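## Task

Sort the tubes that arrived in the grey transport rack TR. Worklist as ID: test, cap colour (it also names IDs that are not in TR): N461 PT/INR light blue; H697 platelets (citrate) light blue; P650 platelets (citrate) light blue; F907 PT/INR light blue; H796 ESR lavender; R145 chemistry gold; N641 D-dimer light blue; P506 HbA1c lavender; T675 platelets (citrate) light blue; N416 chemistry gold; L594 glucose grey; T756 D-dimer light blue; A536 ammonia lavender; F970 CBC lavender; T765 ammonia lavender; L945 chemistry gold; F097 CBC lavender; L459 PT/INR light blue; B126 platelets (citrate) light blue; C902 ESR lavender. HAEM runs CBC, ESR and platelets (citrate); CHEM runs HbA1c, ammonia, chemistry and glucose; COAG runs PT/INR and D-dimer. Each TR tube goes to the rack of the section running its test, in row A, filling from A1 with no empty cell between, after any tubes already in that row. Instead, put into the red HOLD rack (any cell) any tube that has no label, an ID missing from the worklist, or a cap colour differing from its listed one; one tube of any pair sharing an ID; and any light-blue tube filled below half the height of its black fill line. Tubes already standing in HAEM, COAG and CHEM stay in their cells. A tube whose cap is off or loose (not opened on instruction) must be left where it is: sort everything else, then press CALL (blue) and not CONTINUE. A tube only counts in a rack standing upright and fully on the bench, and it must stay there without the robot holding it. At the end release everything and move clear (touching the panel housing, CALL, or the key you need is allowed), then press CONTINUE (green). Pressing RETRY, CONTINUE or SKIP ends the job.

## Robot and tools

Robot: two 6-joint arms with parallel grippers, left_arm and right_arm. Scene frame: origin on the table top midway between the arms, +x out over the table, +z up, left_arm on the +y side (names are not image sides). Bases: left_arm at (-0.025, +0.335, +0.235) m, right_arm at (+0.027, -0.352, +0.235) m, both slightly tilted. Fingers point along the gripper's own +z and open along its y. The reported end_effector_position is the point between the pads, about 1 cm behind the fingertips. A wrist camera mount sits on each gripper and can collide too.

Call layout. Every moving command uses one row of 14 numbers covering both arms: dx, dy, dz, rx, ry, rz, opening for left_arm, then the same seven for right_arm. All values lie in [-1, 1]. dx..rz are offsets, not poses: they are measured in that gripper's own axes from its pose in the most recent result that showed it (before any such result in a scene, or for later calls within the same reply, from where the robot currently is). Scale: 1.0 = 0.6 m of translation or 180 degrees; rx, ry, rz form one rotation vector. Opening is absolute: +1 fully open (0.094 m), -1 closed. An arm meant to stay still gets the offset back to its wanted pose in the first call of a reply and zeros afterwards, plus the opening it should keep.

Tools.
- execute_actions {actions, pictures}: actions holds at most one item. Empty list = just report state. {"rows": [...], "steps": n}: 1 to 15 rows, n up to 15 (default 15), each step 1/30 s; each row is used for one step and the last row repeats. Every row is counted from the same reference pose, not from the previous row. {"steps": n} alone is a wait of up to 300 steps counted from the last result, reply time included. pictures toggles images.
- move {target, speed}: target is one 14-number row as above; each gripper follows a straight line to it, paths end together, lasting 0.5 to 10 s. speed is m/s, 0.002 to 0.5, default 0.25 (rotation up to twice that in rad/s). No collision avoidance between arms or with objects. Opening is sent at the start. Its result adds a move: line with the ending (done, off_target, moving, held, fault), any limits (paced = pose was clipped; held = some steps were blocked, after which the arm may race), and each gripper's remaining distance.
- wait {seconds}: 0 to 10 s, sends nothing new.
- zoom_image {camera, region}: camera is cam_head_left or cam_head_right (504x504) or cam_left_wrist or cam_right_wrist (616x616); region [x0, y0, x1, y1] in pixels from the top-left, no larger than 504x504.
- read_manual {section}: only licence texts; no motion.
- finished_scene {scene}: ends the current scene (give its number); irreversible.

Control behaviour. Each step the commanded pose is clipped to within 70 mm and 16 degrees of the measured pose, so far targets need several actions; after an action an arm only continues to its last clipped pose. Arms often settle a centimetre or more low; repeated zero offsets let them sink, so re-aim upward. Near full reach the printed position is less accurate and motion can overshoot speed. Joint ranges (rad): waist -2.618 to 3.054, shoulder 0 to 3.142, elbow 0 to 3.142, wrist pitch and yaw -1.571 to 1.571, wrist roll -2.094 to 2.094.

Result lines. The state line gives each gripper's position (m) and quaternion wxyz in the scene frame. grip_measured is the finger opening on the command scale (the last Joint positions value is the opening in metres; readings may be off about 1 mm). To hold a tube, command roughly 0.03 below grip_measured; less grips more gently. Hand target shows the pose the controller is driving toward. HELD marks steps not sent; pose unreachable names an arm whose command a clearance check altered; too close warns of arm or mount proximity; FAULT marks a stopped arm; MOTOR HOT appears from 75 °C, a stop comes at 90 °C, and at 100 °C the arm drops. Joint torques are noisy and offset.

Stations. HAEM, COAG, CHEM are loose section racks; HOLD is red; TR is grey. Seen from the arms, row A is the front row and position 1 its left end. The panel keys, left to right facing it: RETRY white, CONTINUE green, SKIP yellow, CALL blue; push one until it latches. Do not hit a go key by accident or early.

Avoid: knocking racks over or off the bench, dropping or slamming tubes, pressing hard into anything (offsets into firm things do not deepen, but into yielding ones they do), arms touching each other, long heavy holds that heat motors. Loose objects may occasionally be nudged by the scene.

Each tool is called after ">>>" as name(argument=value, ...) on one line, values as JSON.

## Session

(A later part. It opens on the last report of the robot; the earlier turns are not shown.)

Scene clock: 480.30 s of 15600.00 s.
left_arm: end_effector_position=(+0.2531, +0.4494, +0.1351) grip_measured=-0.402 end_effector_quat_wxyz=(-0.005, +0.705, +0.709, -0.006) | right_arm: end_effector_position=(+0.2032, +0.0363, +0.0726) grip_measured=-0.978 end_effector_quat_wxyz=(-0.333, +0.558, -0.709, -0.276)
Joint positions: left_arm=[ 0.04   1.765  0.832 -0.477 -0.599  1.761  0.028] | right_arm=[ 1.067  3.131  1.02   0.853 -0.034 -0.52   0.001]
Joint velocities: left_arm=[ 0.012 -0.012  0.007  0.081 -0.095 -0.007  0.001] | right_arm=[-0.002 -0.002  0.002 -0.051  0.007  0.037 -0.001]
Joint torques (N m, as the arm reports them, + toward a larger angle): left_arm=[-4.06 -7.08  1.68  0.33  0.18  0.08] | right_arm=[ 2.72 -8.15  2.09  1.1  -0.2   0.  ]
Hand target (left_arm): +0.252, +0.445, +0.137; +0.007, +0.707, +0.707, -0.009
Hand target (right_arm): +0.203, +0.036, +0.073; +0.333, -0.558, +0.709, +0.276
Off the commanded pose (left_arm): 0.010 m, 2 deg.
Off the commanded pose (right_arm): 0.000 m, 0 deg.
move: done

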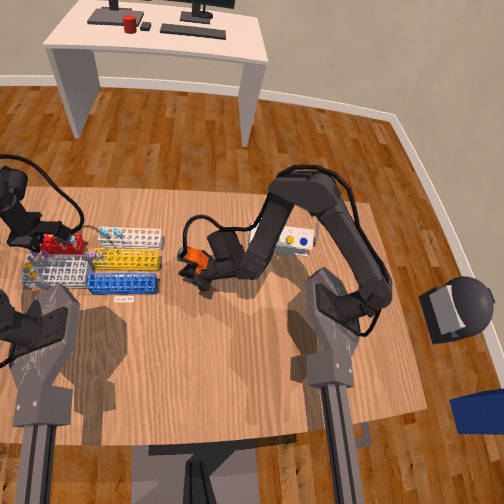

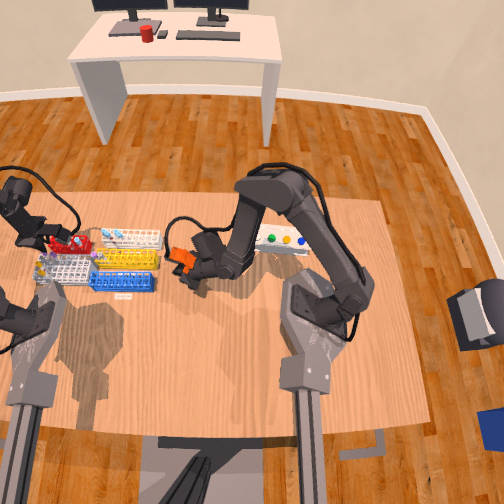

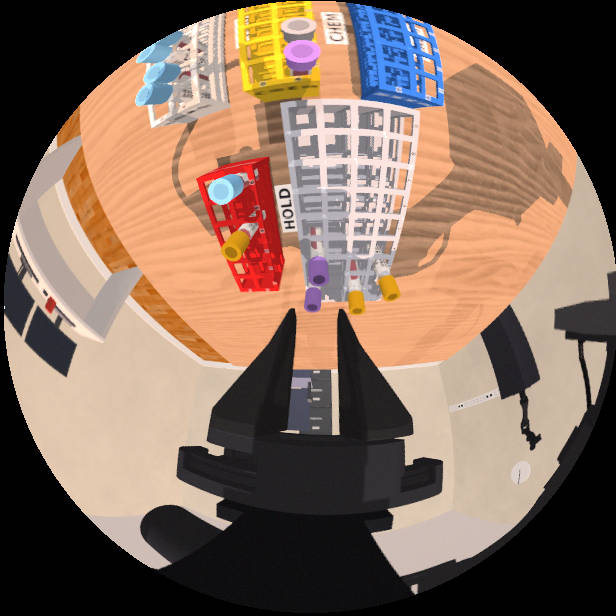

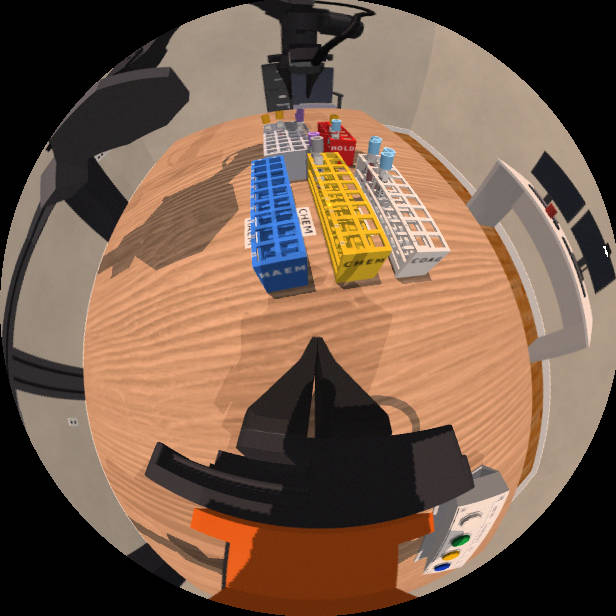

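>>> move(target=[-0.016,-0.016,0.1,0.003,-0.008,0.006,-0.4,0,0,0,0,0,0,-1], speed=0.06)

>>> execute_actions(actions=[{"rows":[[0,0,0,0,0,0,-0.73,0,0,0,0,0,0,-1]],"steps":8}], pictures=false)

>>> move(target=[0,0.01,-0.18,-0.005,0,0,-0.73,0,0,0,0,0,0,-1], speed=0.1)

>>> move(target=[-0.15,0,-0.01,0,0,-0.51,-0.73,0,0,0,0,0,0,-1], speed=0.5)

>>> zoom_image(camera="cam_right_wrist", region=[260,40,360,140])

Scene clock: 489.83 s of 15600.00 s.
left_arm: end_effector_position=(+0.2496, +0.4491, +0.0818) grip_measured=-0.402 end_effector_quat_wxyz=(-0.004, +0.706, +0.709, -0.002) | right_arm: end_effector_position=(+0.2032, +0.0363, +0.0726) grip_measured=-0.978 end_effector_quat_wxyz=(-0.333, +0.558, -0.709, -0.276)
Joint positions: left_arm=[ 0.147  1.905  0.769 -0.194 -0.58   1.893  0.028] | right_arm=[ 1.067  3.131  1.02   0.853 -0.034 -0.52   0.001]
Joint velocities: left_arm=[-0.007 -0.017 -0.007  0.051 -0.022  0.037 -0.002] | right_arm=[-0.012 -0.007 -0.017  0.022  0.022 -0.022  0.001]
Joint torques (N m, as the arm reports them, + toward a larger angle): left_arm=[-4.   -4.95  0.66  0.34  0.15  0.04] | right_arm=[ 2.7  -8.07  2.13  1.04 -0.21 -0.02]
Hand target (left_arm): +0.241, +0.440, +0.075; -0.000, +0.712, +0.702, -0.018
Hand target (right_arm): +0.203, +0.036, +0.073; +0.333, -0.558, +0.709, +0.276
Off the commanded pose (left_arm): 0.013 m, 2 deg.
Off the commanded pose (right_arm): 0.000 m, 0 deg.
After step 90, 5.00 s passed at rest.
move: off_target (left_arm)

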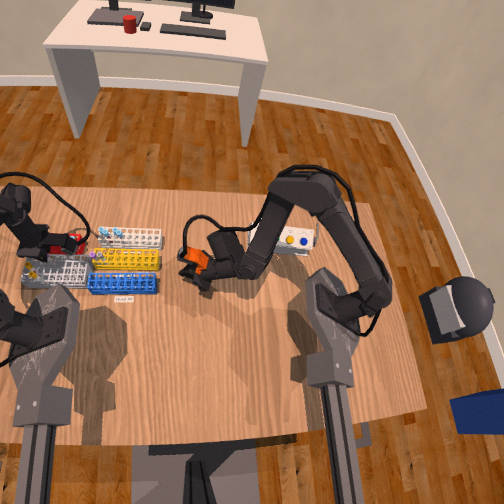

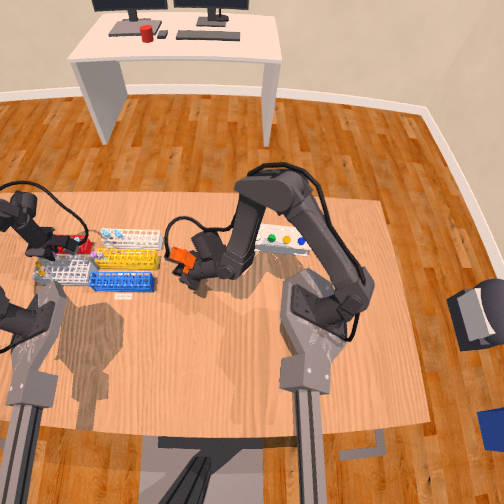

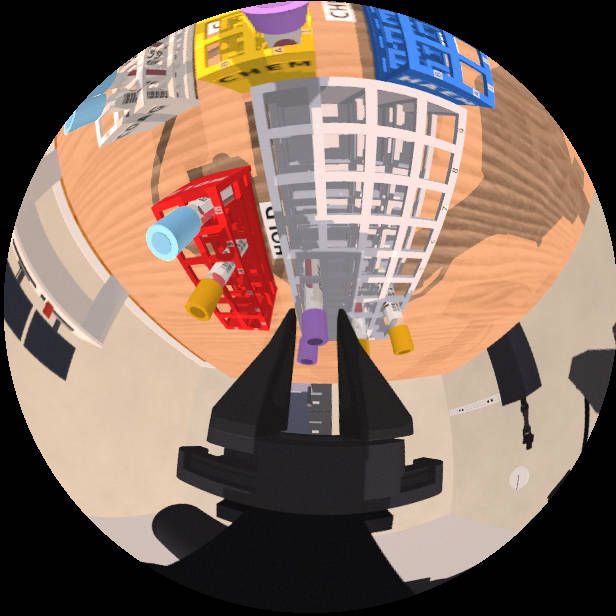

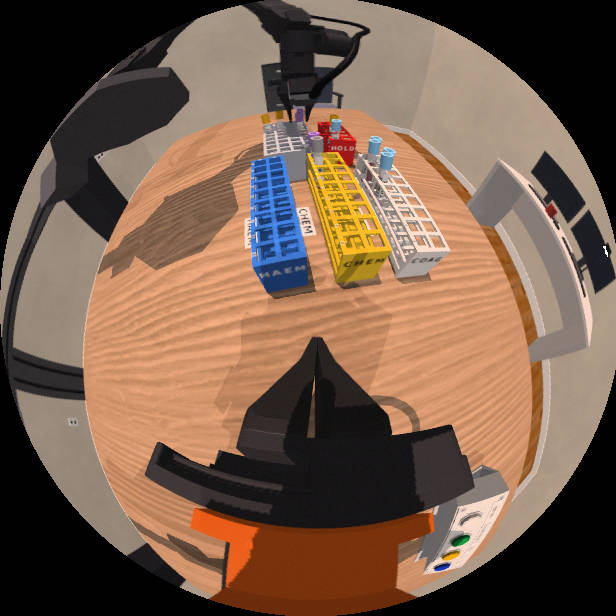

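Scene clock: 490.10 s of 15600.00 s.
left_arm: end_effector_position=(+0.2497, +0.4492, +0.0818) grip_measured=-0.708 end_effector_quat_wxyz=(-0.004, +0.706, +0.709, -0.001) | right_arm: end_effector_position=(+0.2032, +0.0363, +0.0726) grip_measured=-0.978 end_effector_quat_wxyz=(-0.333, +0.558, -0.709, -0.276)
Joint positions: left_arm=[ 0.147  1.905  0.769 -0.193 -0.58   1.893  0.014] | right_arm=[ 1.067  3.131  1.02   0.853 -0.034 -0.52   0.001]
Joint velocities: left_arm=[-0.002 -0.002 -0.007 -0.022 -0.007 -0.095 -0.   ] | right_arm=[-0.007 -0.002 -0.007 -0.022 -0.037 -0.081 -0.002]
Joint torques (N m, as the arm reports them, + toward a larger angle): left_arm=[-4.22 -6.53  1.97  0.23 -0.05 -0.02] | right_arm=[ 2.61 -8.06  2.12  1.05 -0.19  0.  ]
Hand target (left_arm): +0.249, +0.449, +0.082; -0.004, +0.706, +0.708, -0.002
Hand target (right_arm): +0.203, +0.036, +0.073; +0.333, -0.558, +0.709, +0.276
Off the commanded pose (left_arm): 0.000 m, 0 deg.
Off the commanded pose (right_arm): 0.000 m, 0 deg.
Steps of this call (steps 1 to 8: all 8 steps of this action). Readings (end_effector_position):
1: left_arm (+0.2496, +0.4491, +0.0818) | right_arm (+0.2032, +0.0363, +0.0726)
2: left_arm (+0.2497, +0.4491, +0.0818) | right_arm (+0.2032, +0.0363, +0.0726)
4: left_arm (+0.2497, +0.4491, +0.0818) | right_arm (+0.2032, +0.0363, +0.0726)
8: the state above

Scene clock: 492.03 s of 15600.00 s.
left_arm: end_effector_position=(+0.2527, +0.4480, +0.1805) grip_measured=-0.708 end_effector_quat_wxyz=(-0.004, +0.705, +0.709, -0.003) | right_arm: end_effector_position=(+0.2032, +0.0363, +0.0726) grip_measured=-0.978 end_effector_quat_wxyz=(-0.333, +0.558, -0.709, -0.276)
Joint positions: left_arm=[-0.059  1.666  0.891 -0.696 -0.613  1.645  0.014] | right_arm=[ 1.067  3.131  1.02   0.853 -0.034 -0.52   0.001]
Joint velocities: left_arm=[-0.022 -0.002 -0.007 -0.037  0.022 -0.081 -0.   ] | right_arm=[-0.002  0.017 -0.007  0.051  0.007  0.037  0.   ]
Joint torques (N m, as the arm reports them, + toward a larger angle): left_arm=[-5.24 -6.7   5.06 -0.03 -0.06 -0.06] | right_arm=[ 2.7  -8.04  2.15  1.06 -0.21 -0.02]
Hand target (left_arm): +0.258, +0.449, +0.190; +0.003, +0.705, +0.709, +0.004
Hand target (right_arm): +0.203, +0.036, +0.073; +0.333, -0.558, +0.709, +0.276
Off the commanded pose (left_arm): 0.010 m, 1 deg.
Off the commanded pose (right_arm): 0.000 m, 0 deg.
move: done

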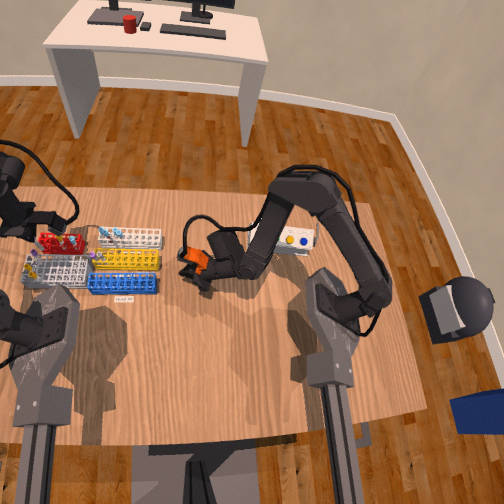

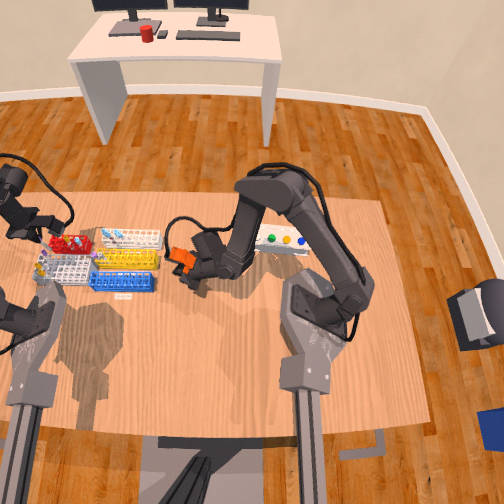

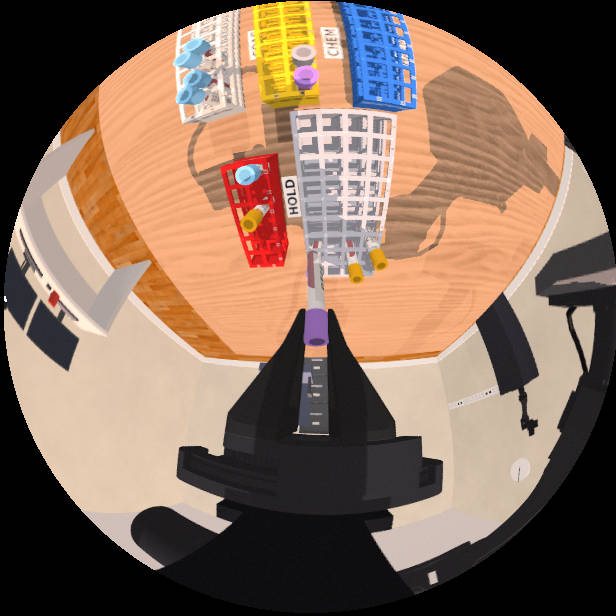

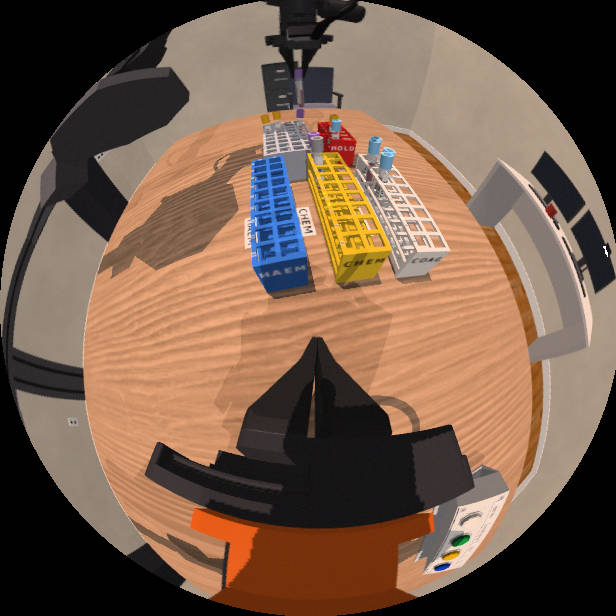

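Scene clock: 494.43 s of 15600.00 s.
left_arm: end_effector_position=(+0.2504, +0.3628, +0.1853) grip_measured=-0.708 end_effector_quat_wxyz=(-0.002, -0.027, +1.000, -0.001) | right_arm: end_effector_position=(+0.2032, +0.0363, +0.0726) grip_measured=-0.978 end_effector_quat_wxyz=(-0.333, +0.558, -0.709, -0.276)
Joint positions: left_arm=[-0.325  1.834  0.877 -0.695 -0.613 -0.296  0.014] | right_arm=[ 1.067  3.131  1.02   0.853 -0.034 -0.52   0.001]
Joint velocities: left_arm=[-0.007 -0.007 -0.007 -0.022 -0.037 -0.022  0.   ] | right_arm=[-0.022 -0.012 -0.002  0.051  0.007  0.007  0.   ]
Joint torques (N m, as the arm reports them, + toward a larger angle): left_arm=[-5.94 -3.84  4.75  0.11  0.01 -0.06] | right_arm=[ 2.84 -8.03  2.05  1.03 -0.22 -0.02]
Hand target (left_arm): +0.252, +0.357, +0.187; -0.004, -0.018, +1.000, -0.001
Hand target (right_arm): +0.203, +0.036, +0.073; +0.333, -0.558, +0.709, +0.276
Off the commanded pose (left_arm): 0.006 m, 1 deg.
Off the commanded pose (right_arm): 0.000 m, 0 deg.
move: done

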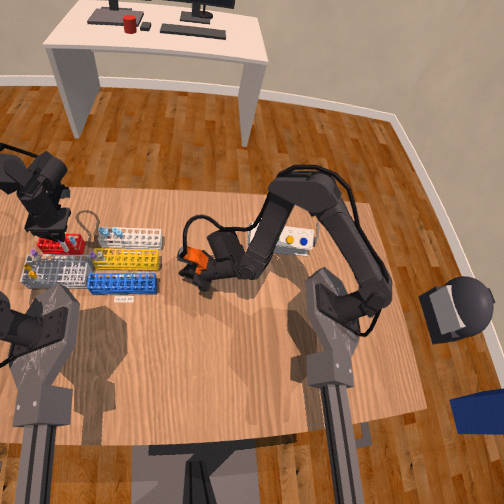

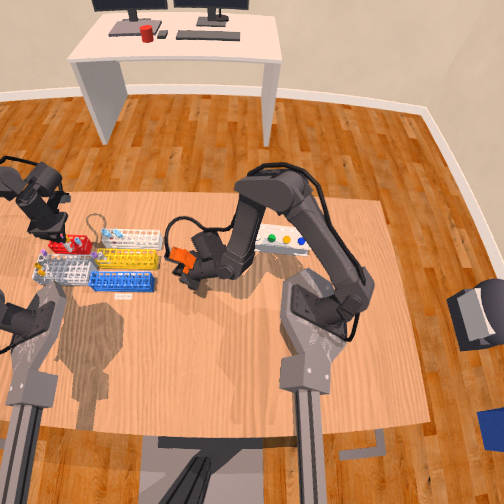

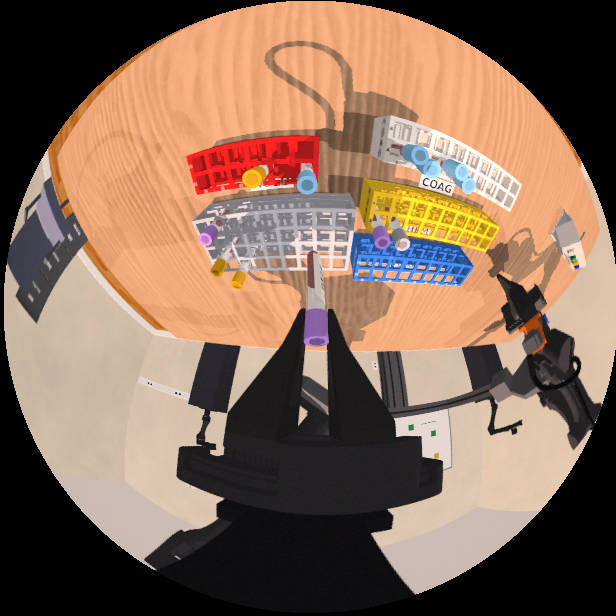

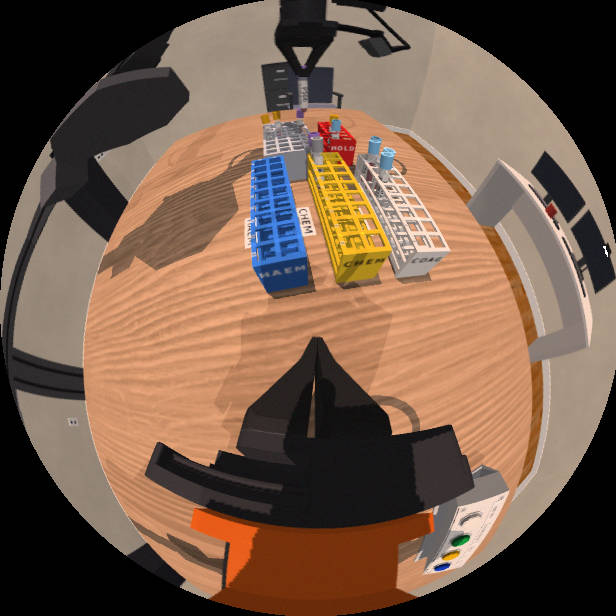

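Region (260, 40, 360, 140) of cam_right_wrist's 616x616 image, scaled by 5.040, with more detail than that image has.

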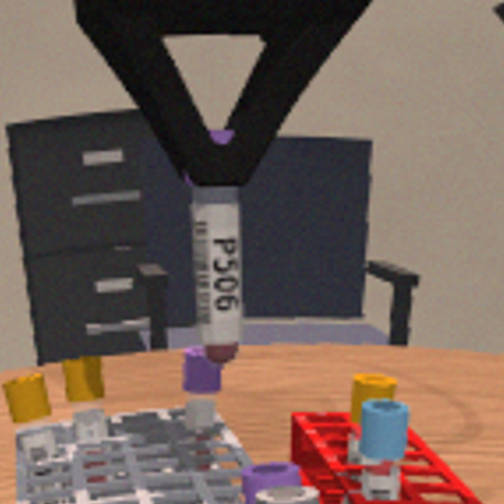

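>>> move(target=[-0.002,-0.204,0,0,0,0.527,-0.73,0,0,0,0,0,0,-1], speed=0.5)

>>> move(target=[-0.006,-0.013,0.09,0.008,-0.003,0.005,-0.73,0,0,0,0,0,0,-1], speed=0.08)

>>> zoom_image(camera="cam_left_wrist", region=[240,200,390,350])

Scene clock: 502.27 s of 15600.00 s.
left_arm: end_effector_position=(+0.2575, +0.2471, +0.1844) grip_measured=-0.708 end_effector_quat_wxyz=(+0.002, +0.708, +0.707, +0.006) | right_arm: end_effector_position=(+0.2032, +0.0363, +0.0726) grip_measured=-0.978 end_effector_quat_wxyz=(-0.333, +0.558, -0.709, -0.276)
Joint positions: left_arm=[-0.621  2.189  1.057 -0.705 -0.574  0.986  0.014] | right_arm=[ 1.067  3.131  1.02   0.853 -0.034 -0.52   0.001]
Joint velocities: left_arm=[ 0.002  0.012  0.007 -0.081  0.037 -0.022 -0.   ] | right_arm=[ 0.002 -0.022 -0.012  0.037 -0.022  0.081  0.   ]
Joint torques (N m, as the arm reports them, + toward a larger angle): left_arm=[-6.45 -5.36  5.32  0.09  0.18  0.04] | right_arm=[ 2.7  -7.98  2.06  1.08 -0.22  0.  ]
Hand target (left_arm): +0.255, +0.239, +0.186; +0.001, +0.718, +0.696, -0.003
Hand target (right_arm): +0.203, +0.036, +0.073; +0.333, -0.558, +0.709, +0.276
Off the commanded pose (left_arm): 0.007 m, 2 deg.
Off the commanded pose (right_arm): 0.000 m, 0 deg.
After step 90, 2.47 s passed at rest.
move: done

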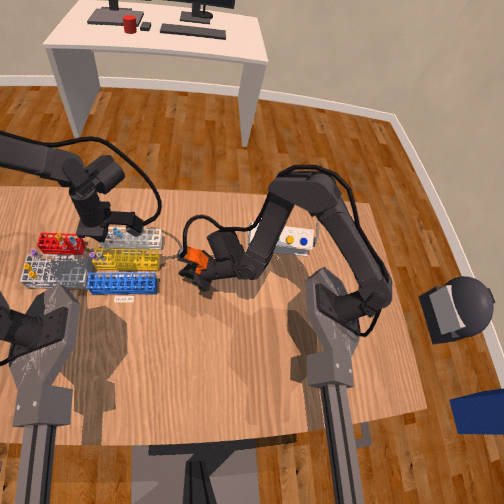

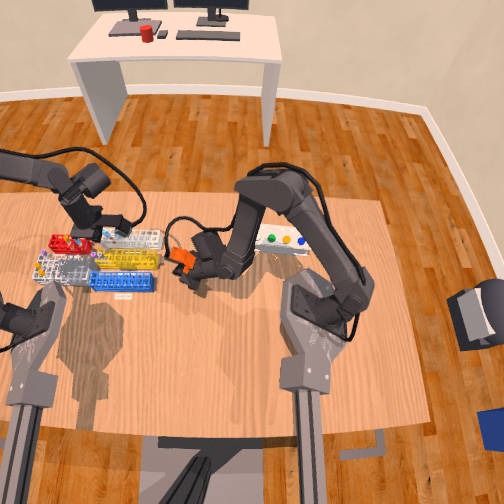

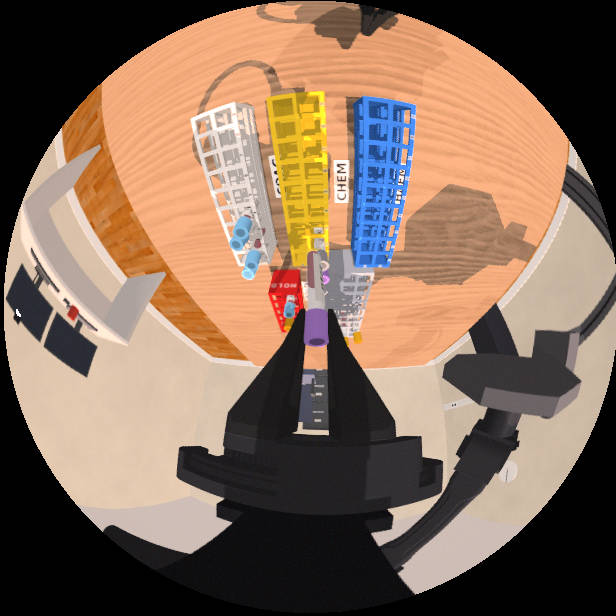

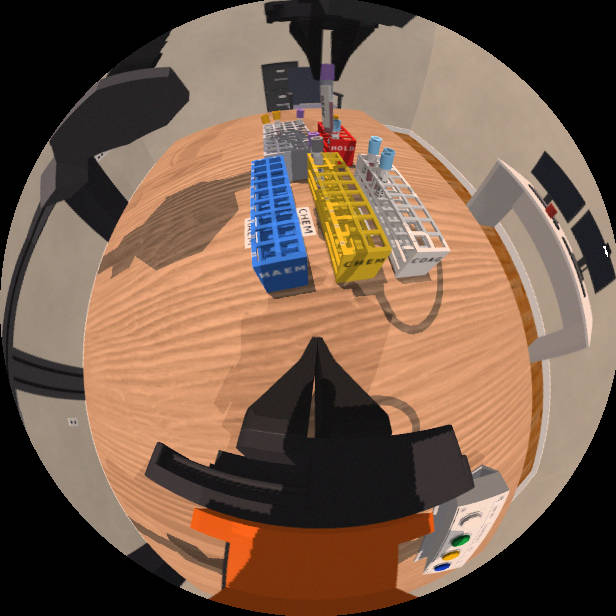

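Scene clock: 503.47 s of 15600.00 s.
left_arm: end_effector_position=(+0.2555, +0.2445, +0.1369) grip_measured=-0.708 end_effector_quat_wxyz=(+0.003, +0.709, +0.705, -0.004) | right_arm: end_effector_position=(+0.2032, +0.0363, +0.0726) grip_measured=-0.978 end_effector_quat_wxyz=(-0.333, +0.558, -0.709, -0.276)
Joint positions: left_arm=[-0.537  2.285  0.997 -0.502 -0.574  1.084  0.014] | right_arm=[ 1.067  3.131  1.02   0.853 -0.034 -0.52   0.001]
Joint velocities: left_arm=[ 0.012 -0.007 -0.007 -0.022 -0.037 -0.037 -0.   ] | right_arm=[ 0.002  0.007 -0.012 -0.037 -0.037 -0.037 -0.   ]
Joint torques (N m, as the arm reports them, + toward a larger angle): left_arm=[-5.26 -5.71  2.1   0.42 -0.02  0.04] | right_arm=[ 2.69 -8.14  2.06  1.03 -0.21  0.01]
Hand target (left_arm): +0.249, +0.244, +0.130; -0.004, +0.713, +0.701, -0.006
Hand target (right_arm): +0.203, +0.036, +0.073; +0.333, -0.558, +0.709, +0.276
Off the commanded pose (left_arm): 0.008 m, 1 deg.
Off the commanded pose (right_arm): 0.000 m, 0 deg.
move: done

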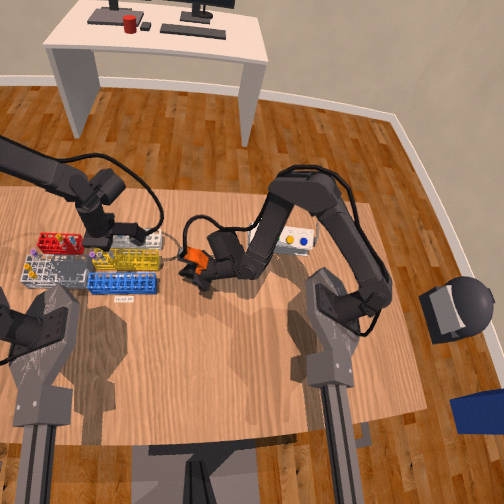

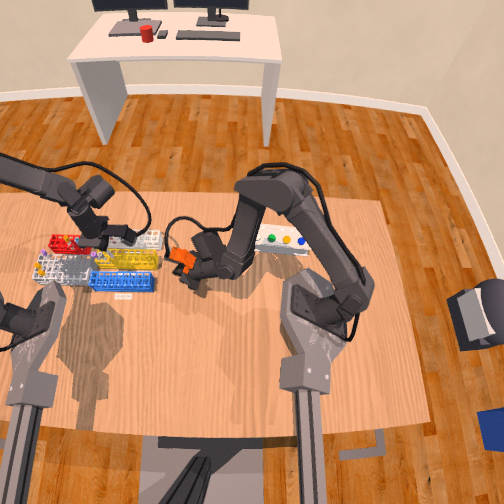

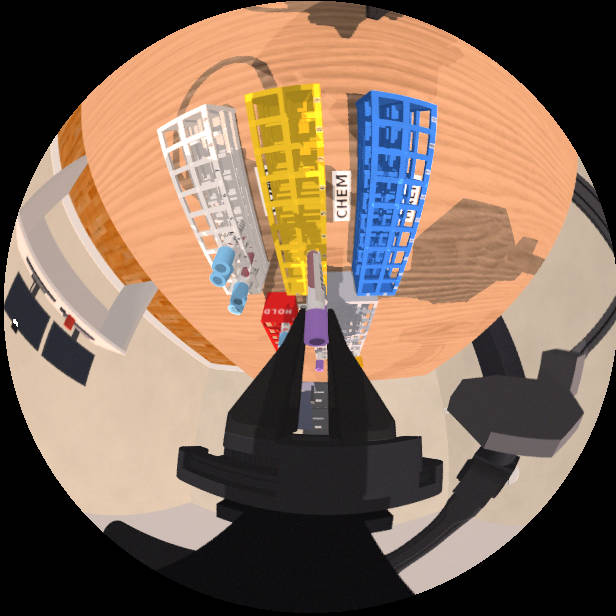

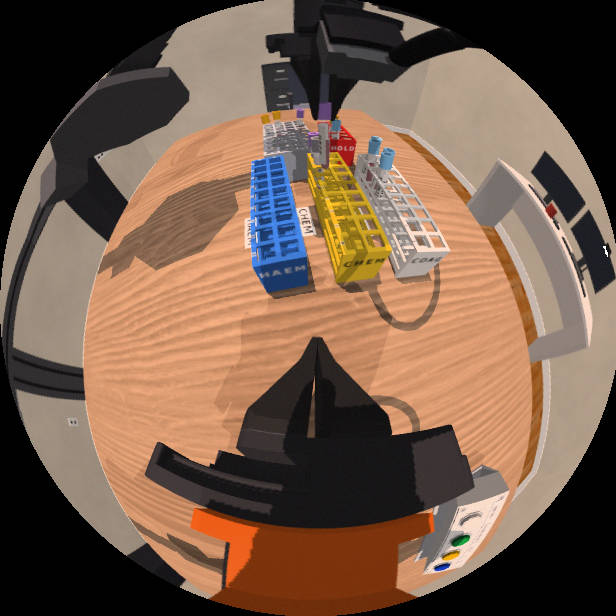

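Region (240, 200, 390, 350) of cam_left_wrist's 616x616 image, scaled by 3.360, with more detail than that image has.

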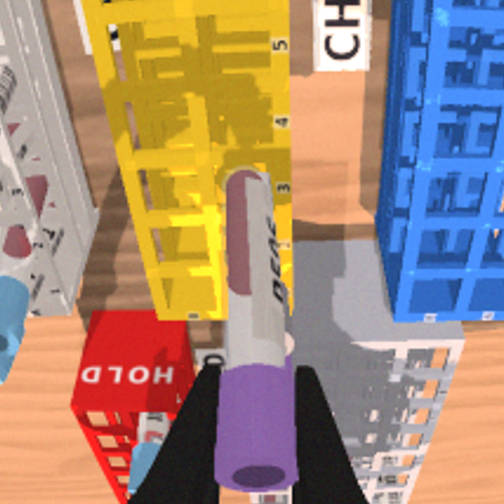

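The tip needs about +9 mm in y.

>>> execute_actions(actions=[{"rows":[[0.018,0.002,0,-0.002,0.019,0,-0.73,0,0,0,0,0,0,-1]]}])

>>> zoom_image(camera="cam_left_wrist", region=[240,200,390,350])

Scene clock: 507.23 s of 15600.00 s.
left_arm: end_effector_position=(+0.2580, +0.2537, +0.1370) grip_measured=-0.708 end_effector_quat_wxyz=(-0.009, +0.708, +0.706, +0.019) | right_arm: end_effector_position=(+0.2032, +0.0363, +0.0726) grip_measured=-0.978 end_effector_quat_wxyz=(-0.333, +0.558, -0.709, -0.276)
Joint positions: left_arm=[-0.537  2.285  0.997 -0.512 -0.626  1.077  0.014] | right_arm=[ 1.067  3.131  1.02   0.853 -0.034 -0.52   0.001]
Joint velocities: left_arm=[-0.012  0.007 -0.002 -0.095 -0.007  0.007 -0.001] | right_arm=[-0.017 -0.007  0.017 -0.007 -0.051  0.037  0.   ]
Joint torques (N m, as the arm reports them, + toward a larger angle): left_arm=[-5.16 -6.51  3.52  0.08 -0.09 -0.05] | right_arm=[ 2.63 -8.07  2.16  1.1  -0.2   0.01]
Hand target (left_arm): +0.257, +0.255, +0.137; -0.016, +0.709, +0.705, +0.020
Hand target (right_arm): +0.203, +0.036, +0.073; +0.333, -0.558, +0.709, +0.276
Off the commanded pose (left_arm): 0.002 m, 1 deg.
Off the commanded pose (right_arm): 0.000 m, 0 deg.
Steps of this call (steps 1 to 90: nothing new was sent; then 0.27 s passed at rest; steps 91 to 105: all 15 steps of this action). Readings (end_effector_position):
91: left_arm (+0.2563, +0.2455, +0.1369) | right_arm (+0.2032, +0.0363, +0.0726)
92: left_arm (+0.2568, +0.2472, +0.1369) | right_arm (+0.2032, +0.0363, +0.0726)
94: left_arm (+0.2573, +0.2498, +0.1369) | right_arm (+0.2032, +0.0363, +0.0726)
98: left_arm (+0.2578, +0.2524, +0.1370) | right_arm (+0.2032, +0.0363, +0.0726)
105: the state above

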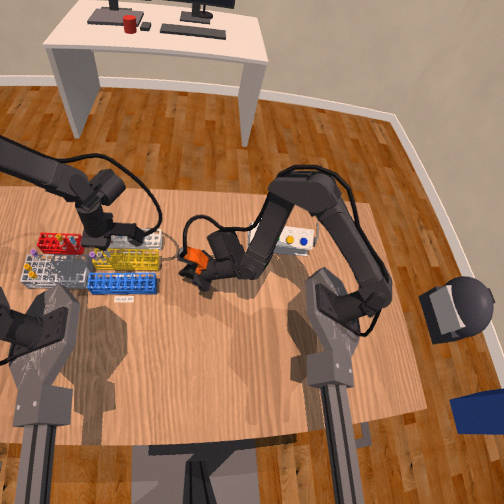

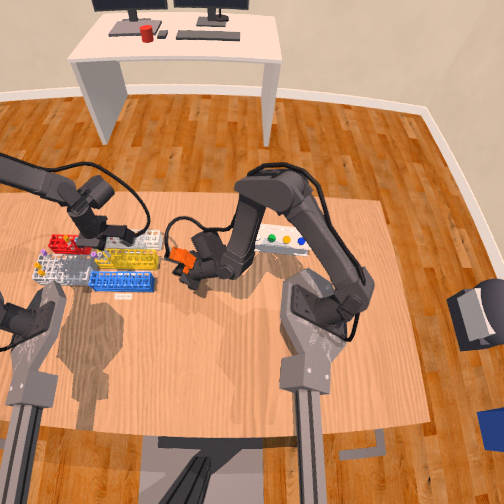

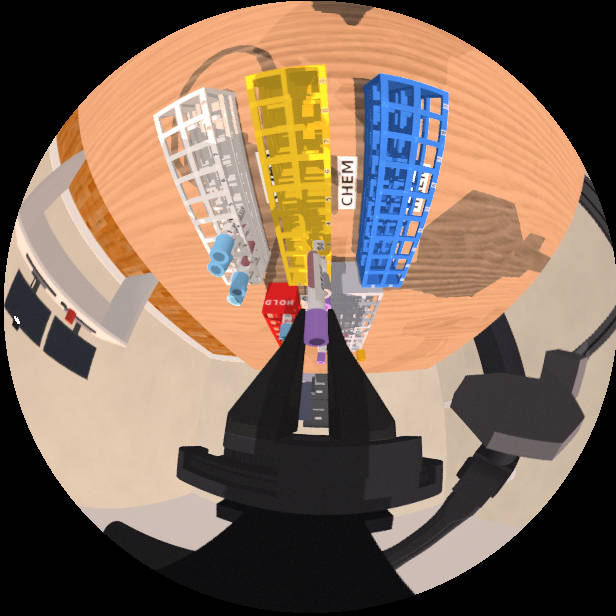

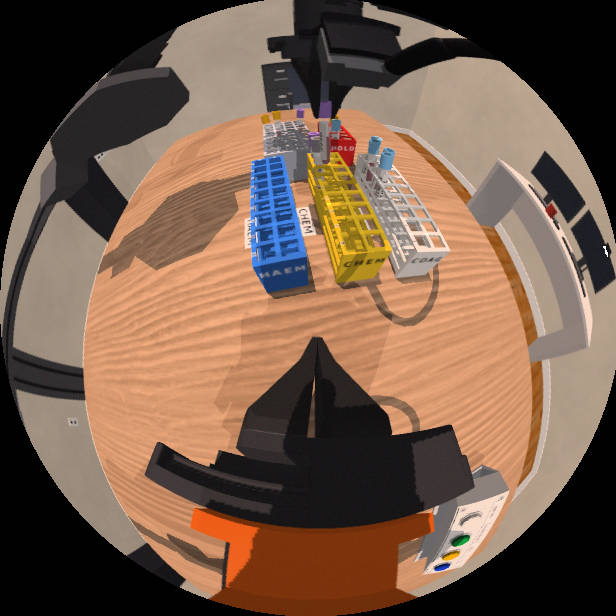

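Region (240, 200, 390, 350) of cam_left_wrist's 616x616 image, scaled by 3.360, with more detail than that image has.

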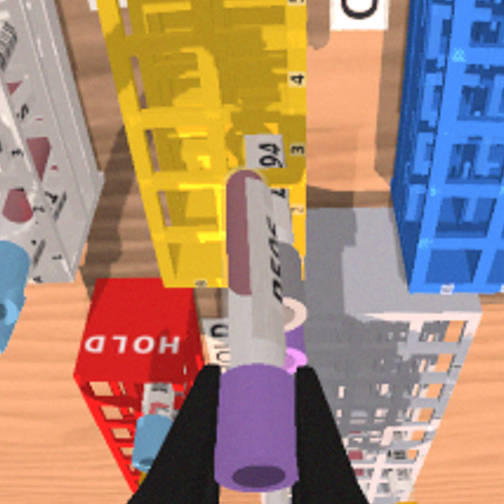

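>>> execute_actions(actions=[{"rows":[[-0.012,-0.016,0.030,0.006,0,0.004,-0.73,0,0,0,0,0,0,-1]]}])

>>> zoom_image(camera="cam_left_wrist", region=[240,200,390,350])

Scene clock: 510.33 s of 15600.00 s.
left_arm: end_effector_position=(+0.2575, +0.2470, +0.1273) grip_measured=-0.708 end_effector_quat_wxyz=(-0.007, +0.709, +0.705, +0.021) | right_arm: end_effector_position=(+0.2032, +0.0363, +0.0726) grip_measured=-0.978 end_effector_quat_wxyz=(-0.333, +0.558, -0.709, -0.276)
Joint positions: left_arm=[-0.537  2.324  0.997 -0.467 -0.628  1.083  0.014] | right_arm=[ 1.067  3.131  1.02   0.853 -0.034 -0.52   0.001]
Joint velocities: left_arm=[ 0.002  0.002 -0.017  0.022 -0.022 -0.022 -0.001] | right_arm=[ 0.012  0.002  0.017 -0.037 -0.081 -0.007 -0.001]
Joint torques (N m, as the arm reports them, + toward a larger angle): left_arm=[-4.69 -6.01  1.65  0.46  0.01  0.05] | right_arm=[ 2.7  -8.04  2.07  1.07 -0.21 -0.03]
Hand target (left_arm): +0.248, +0.248, +0.119; -0.016, +0.712, +0.702, +0.013
Hand target (right_arm): +0.203, +0.036, +0.073; +0.333, -0.558, +0.709, +0.276
Off the commanded pose (left_arm): 0.012 m, 1 deg.
Off the commanded pose (right_arm): 0.000 m, 0 deg.
Steps of this call (steps 1 to 78: nothing new was sent; steps 79 to 93: all 15 steps of this action). Readings (end_effector_position):
79: left_arm (+0.2581, +0.2534, +0.1363) | right_arm (+0.2032, +0.0363, +0.0726)
80: left_arm (+0.2586, +0.2520, +0.1348) | right_arm (+0.2032, +0.0363, +0.0726)
82: left_arm (+0.2574, +0.2496, +0.1308) | right_arm (+0.2032, +0.0363, +0.0726)
86: left_arm (+0.2559, +0.2479, +0.1273) | right_arm (+0.2032, +0.0363, +0.0726)
93: the state above

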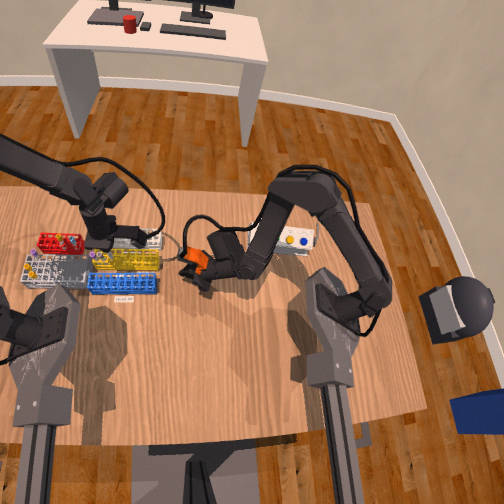

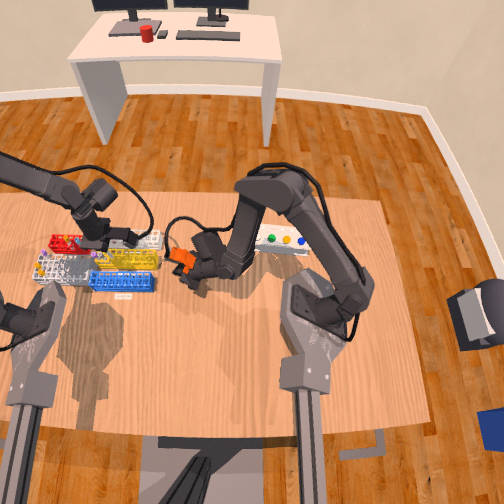

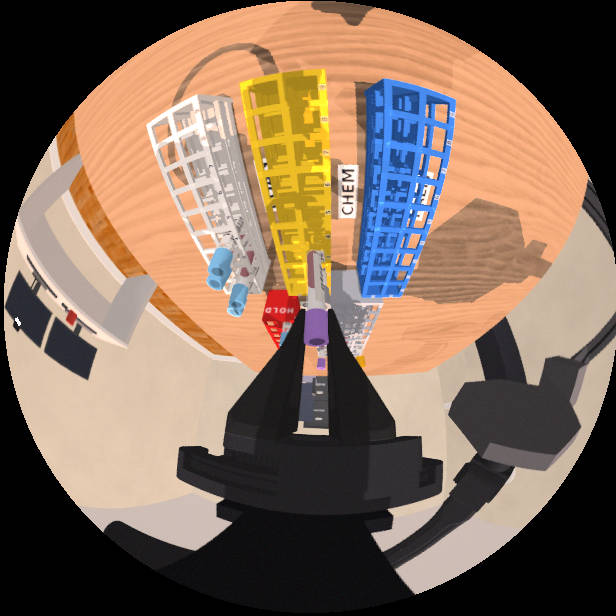

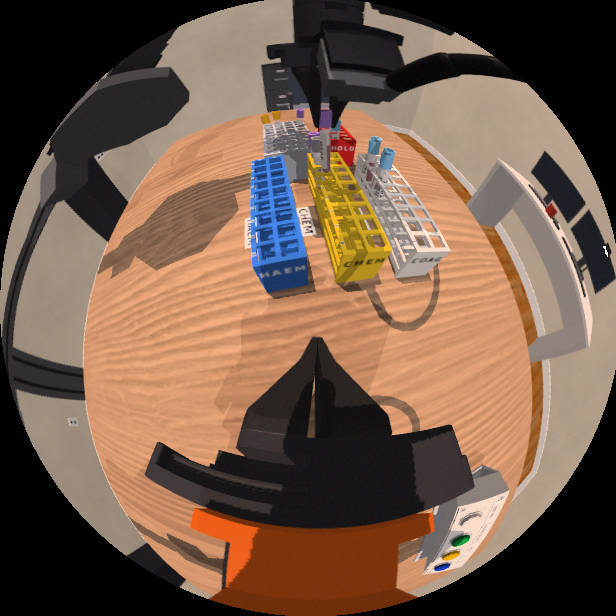

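Region (240, 200, 390, 350) of cam_left_wrist's 616x616 image, scaled by 3.360, with more detail than that image has.

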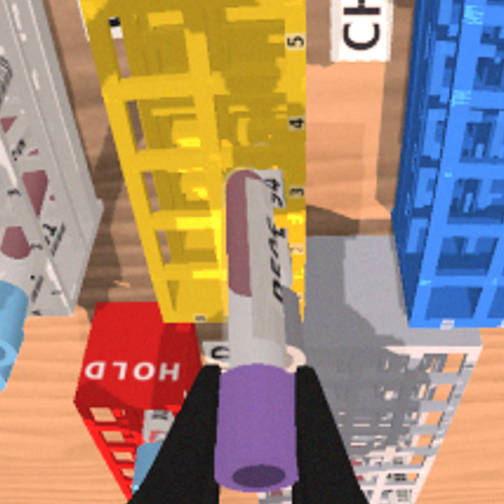

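>>> execute_actions(actions=[{"rows":[[0.003,-0.018,0.030,0.011,0.002,0.002,-0.73,0,0,0,0,0,0,-1]]}], pictures=false)

>>> move(target=[-0.005,-0.013,0.058,0.007,0,0.004,-0.73,0,0,0,0,0,0,-1], speed=0.05)

Scene clock: 514.30 s of 15600.00 s.
left_arm: end_effector_position=(+0.2545, +0.2509, +0.1160) grip_measured=-0.708 end_effector_quat_wxyz=(-0.015, +0.706, +0.708, +0.015) | right_arm: end_effector_position=(+0.2032, +0.0363, +0.0726) grip_measured=-0.978 end_effector_quat_wxyz=(-0.333, +0.558, -0.709, -0.276)
Joint positions: left_arm=[-0.507  2.346  0.99  -0.441 -0.628  1.095  0.014] | right_arm=[ 1.067  3.131  1.02   0.853 -0.034 -0.52   0.001]
Joint velocities: left_arm=[-0.002 -0.012 -0.002  0.022  0.007  0.037 -0.001] | right_arm=[-0.002 -0.002  0.002 -0.022 -0.037 -0.022 -0.   ]
Joint torques (N m, as the arm reports them, + toward a larger angle): left_arm=[-5.38 -5.67  1.79  0.36 -0.07  0.05] | right_arm=[ 2.66 -8.02  2.1   1.05 -0.18 -0.01]
Hand target (left_arm): +0.247, +0.250, +0.109; -0.022, +0.711, +0.703, +0.011
Hand target (right_arm): +0.203, +0.036, +0.073; +0.333, -0.558, +0.709, +0.276
Off the commanded pose (left_arm): 0.010 m, 1 deg.
Off the commanded pose (right_arm): 0.000 m, 0 deg.
Steps of this call (steps 1 to 90: nothing new was sent; then 0.47 s passed at rest; steps 91 to 105: all 15 steps of this action). Readings (end_effector_position):
91: left_arm (+0.2574, +0.2472, +0.1264) | right_arm (+0.2032, +0.0363, +0.0726)
92: left_arm (+0.2573, +0.2477, +0.1249) | right_arm (+0.2032, +0.0363, +0.0726)
94: left_arm (+0.2560, +0.2496, +0.1206) | right_arm (+0.2032, +0.0363, +0.0726)
98: left_arm (+0.2535, +0.2514, +0.1161) | right_arm (+0.2032, +0.0363, +0.0726)
105: the state above

Scene clock: 515.70 s of 15600.00 s.
left_arm: end_effector_position=(+0.2577, +0.2486, +0.0890) grip_measured=-0.708 end_effector_quat_wxyz=(-0.012, +0.703, +0.711, +0.011) | right_arm: end_effector_position=(+0.2032, +0.0363, +0.0726) grip_measured=-0.978 end_effector_quat_wxyz=(-0.333, +0.558, -0.709, -0.276)
Joint positions: left_arm=[-0.454  2.418  0.99  -0.326 -0.629  1.156  0.014] | right_arm=[ 1.067  3.131  1.02   0.853 -0.034 -0.52   0.001]
Joint velocities: left_arm=[-0.002  0.022  0.002 -0.007 -0.037  0.066  0.   ] | right_arm=[-0.012 -0.017 -0.007 -0.037  0.007 -0.007  0.001]
Joint torques (N m, as the arm reports them, + toward a larger angle): left_arm=[-5.33 -5.84  0.82  0.32 -0.09  0.07] | right_arm=[ 2.74 -8.1   2.08  1.05 -0.2  -0.02]
Hand target (left_arm): +0.246, +0.250, +0.081; -0.023, +0.710, +0.704, +0.007
Hand target (right_arm): +0.203, +0.036, +0.073; +0.333, -0.558, +0.709, +0.276
Off the commanded pose (left_arm): 0.013 m, 2 deg.
Off the commanded pose (right_arm): 0.000 m, 0 deg.
move: off_target (left_arm)

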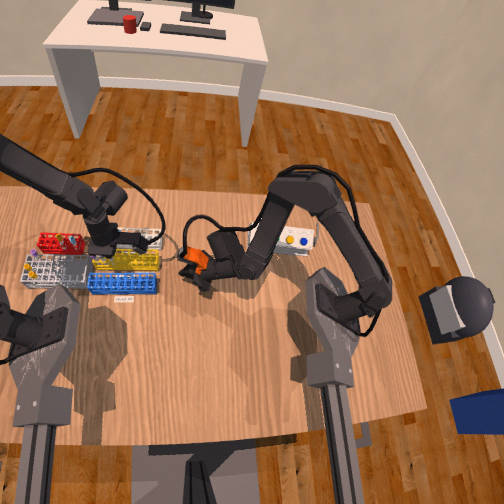

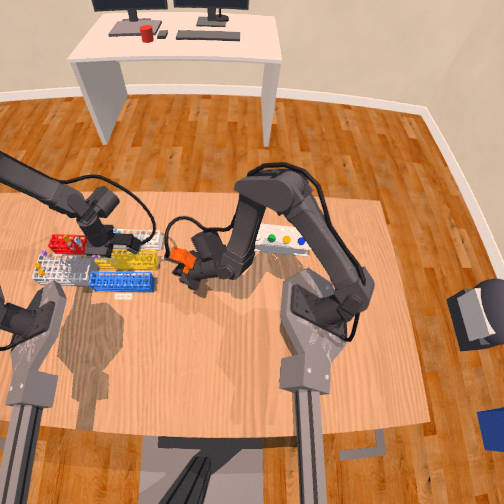

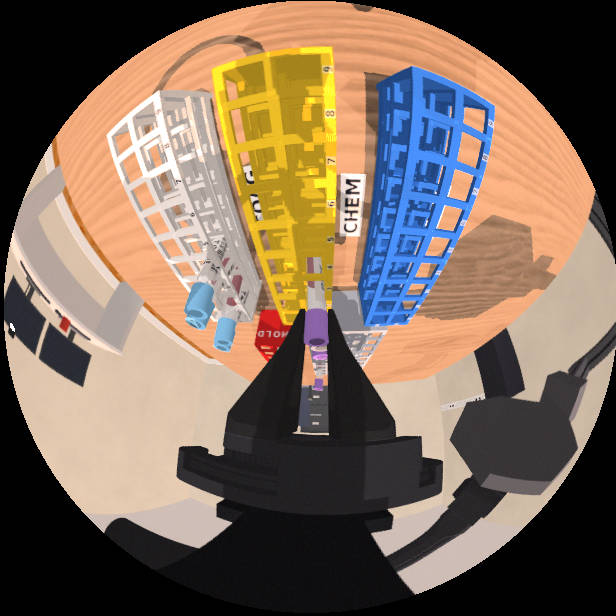

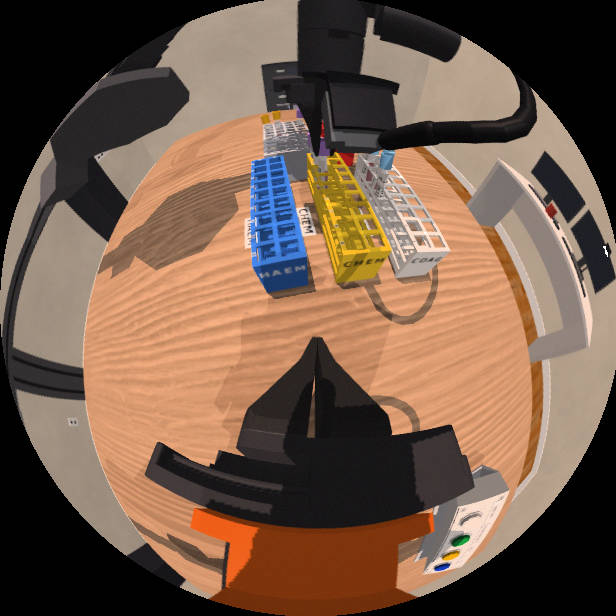

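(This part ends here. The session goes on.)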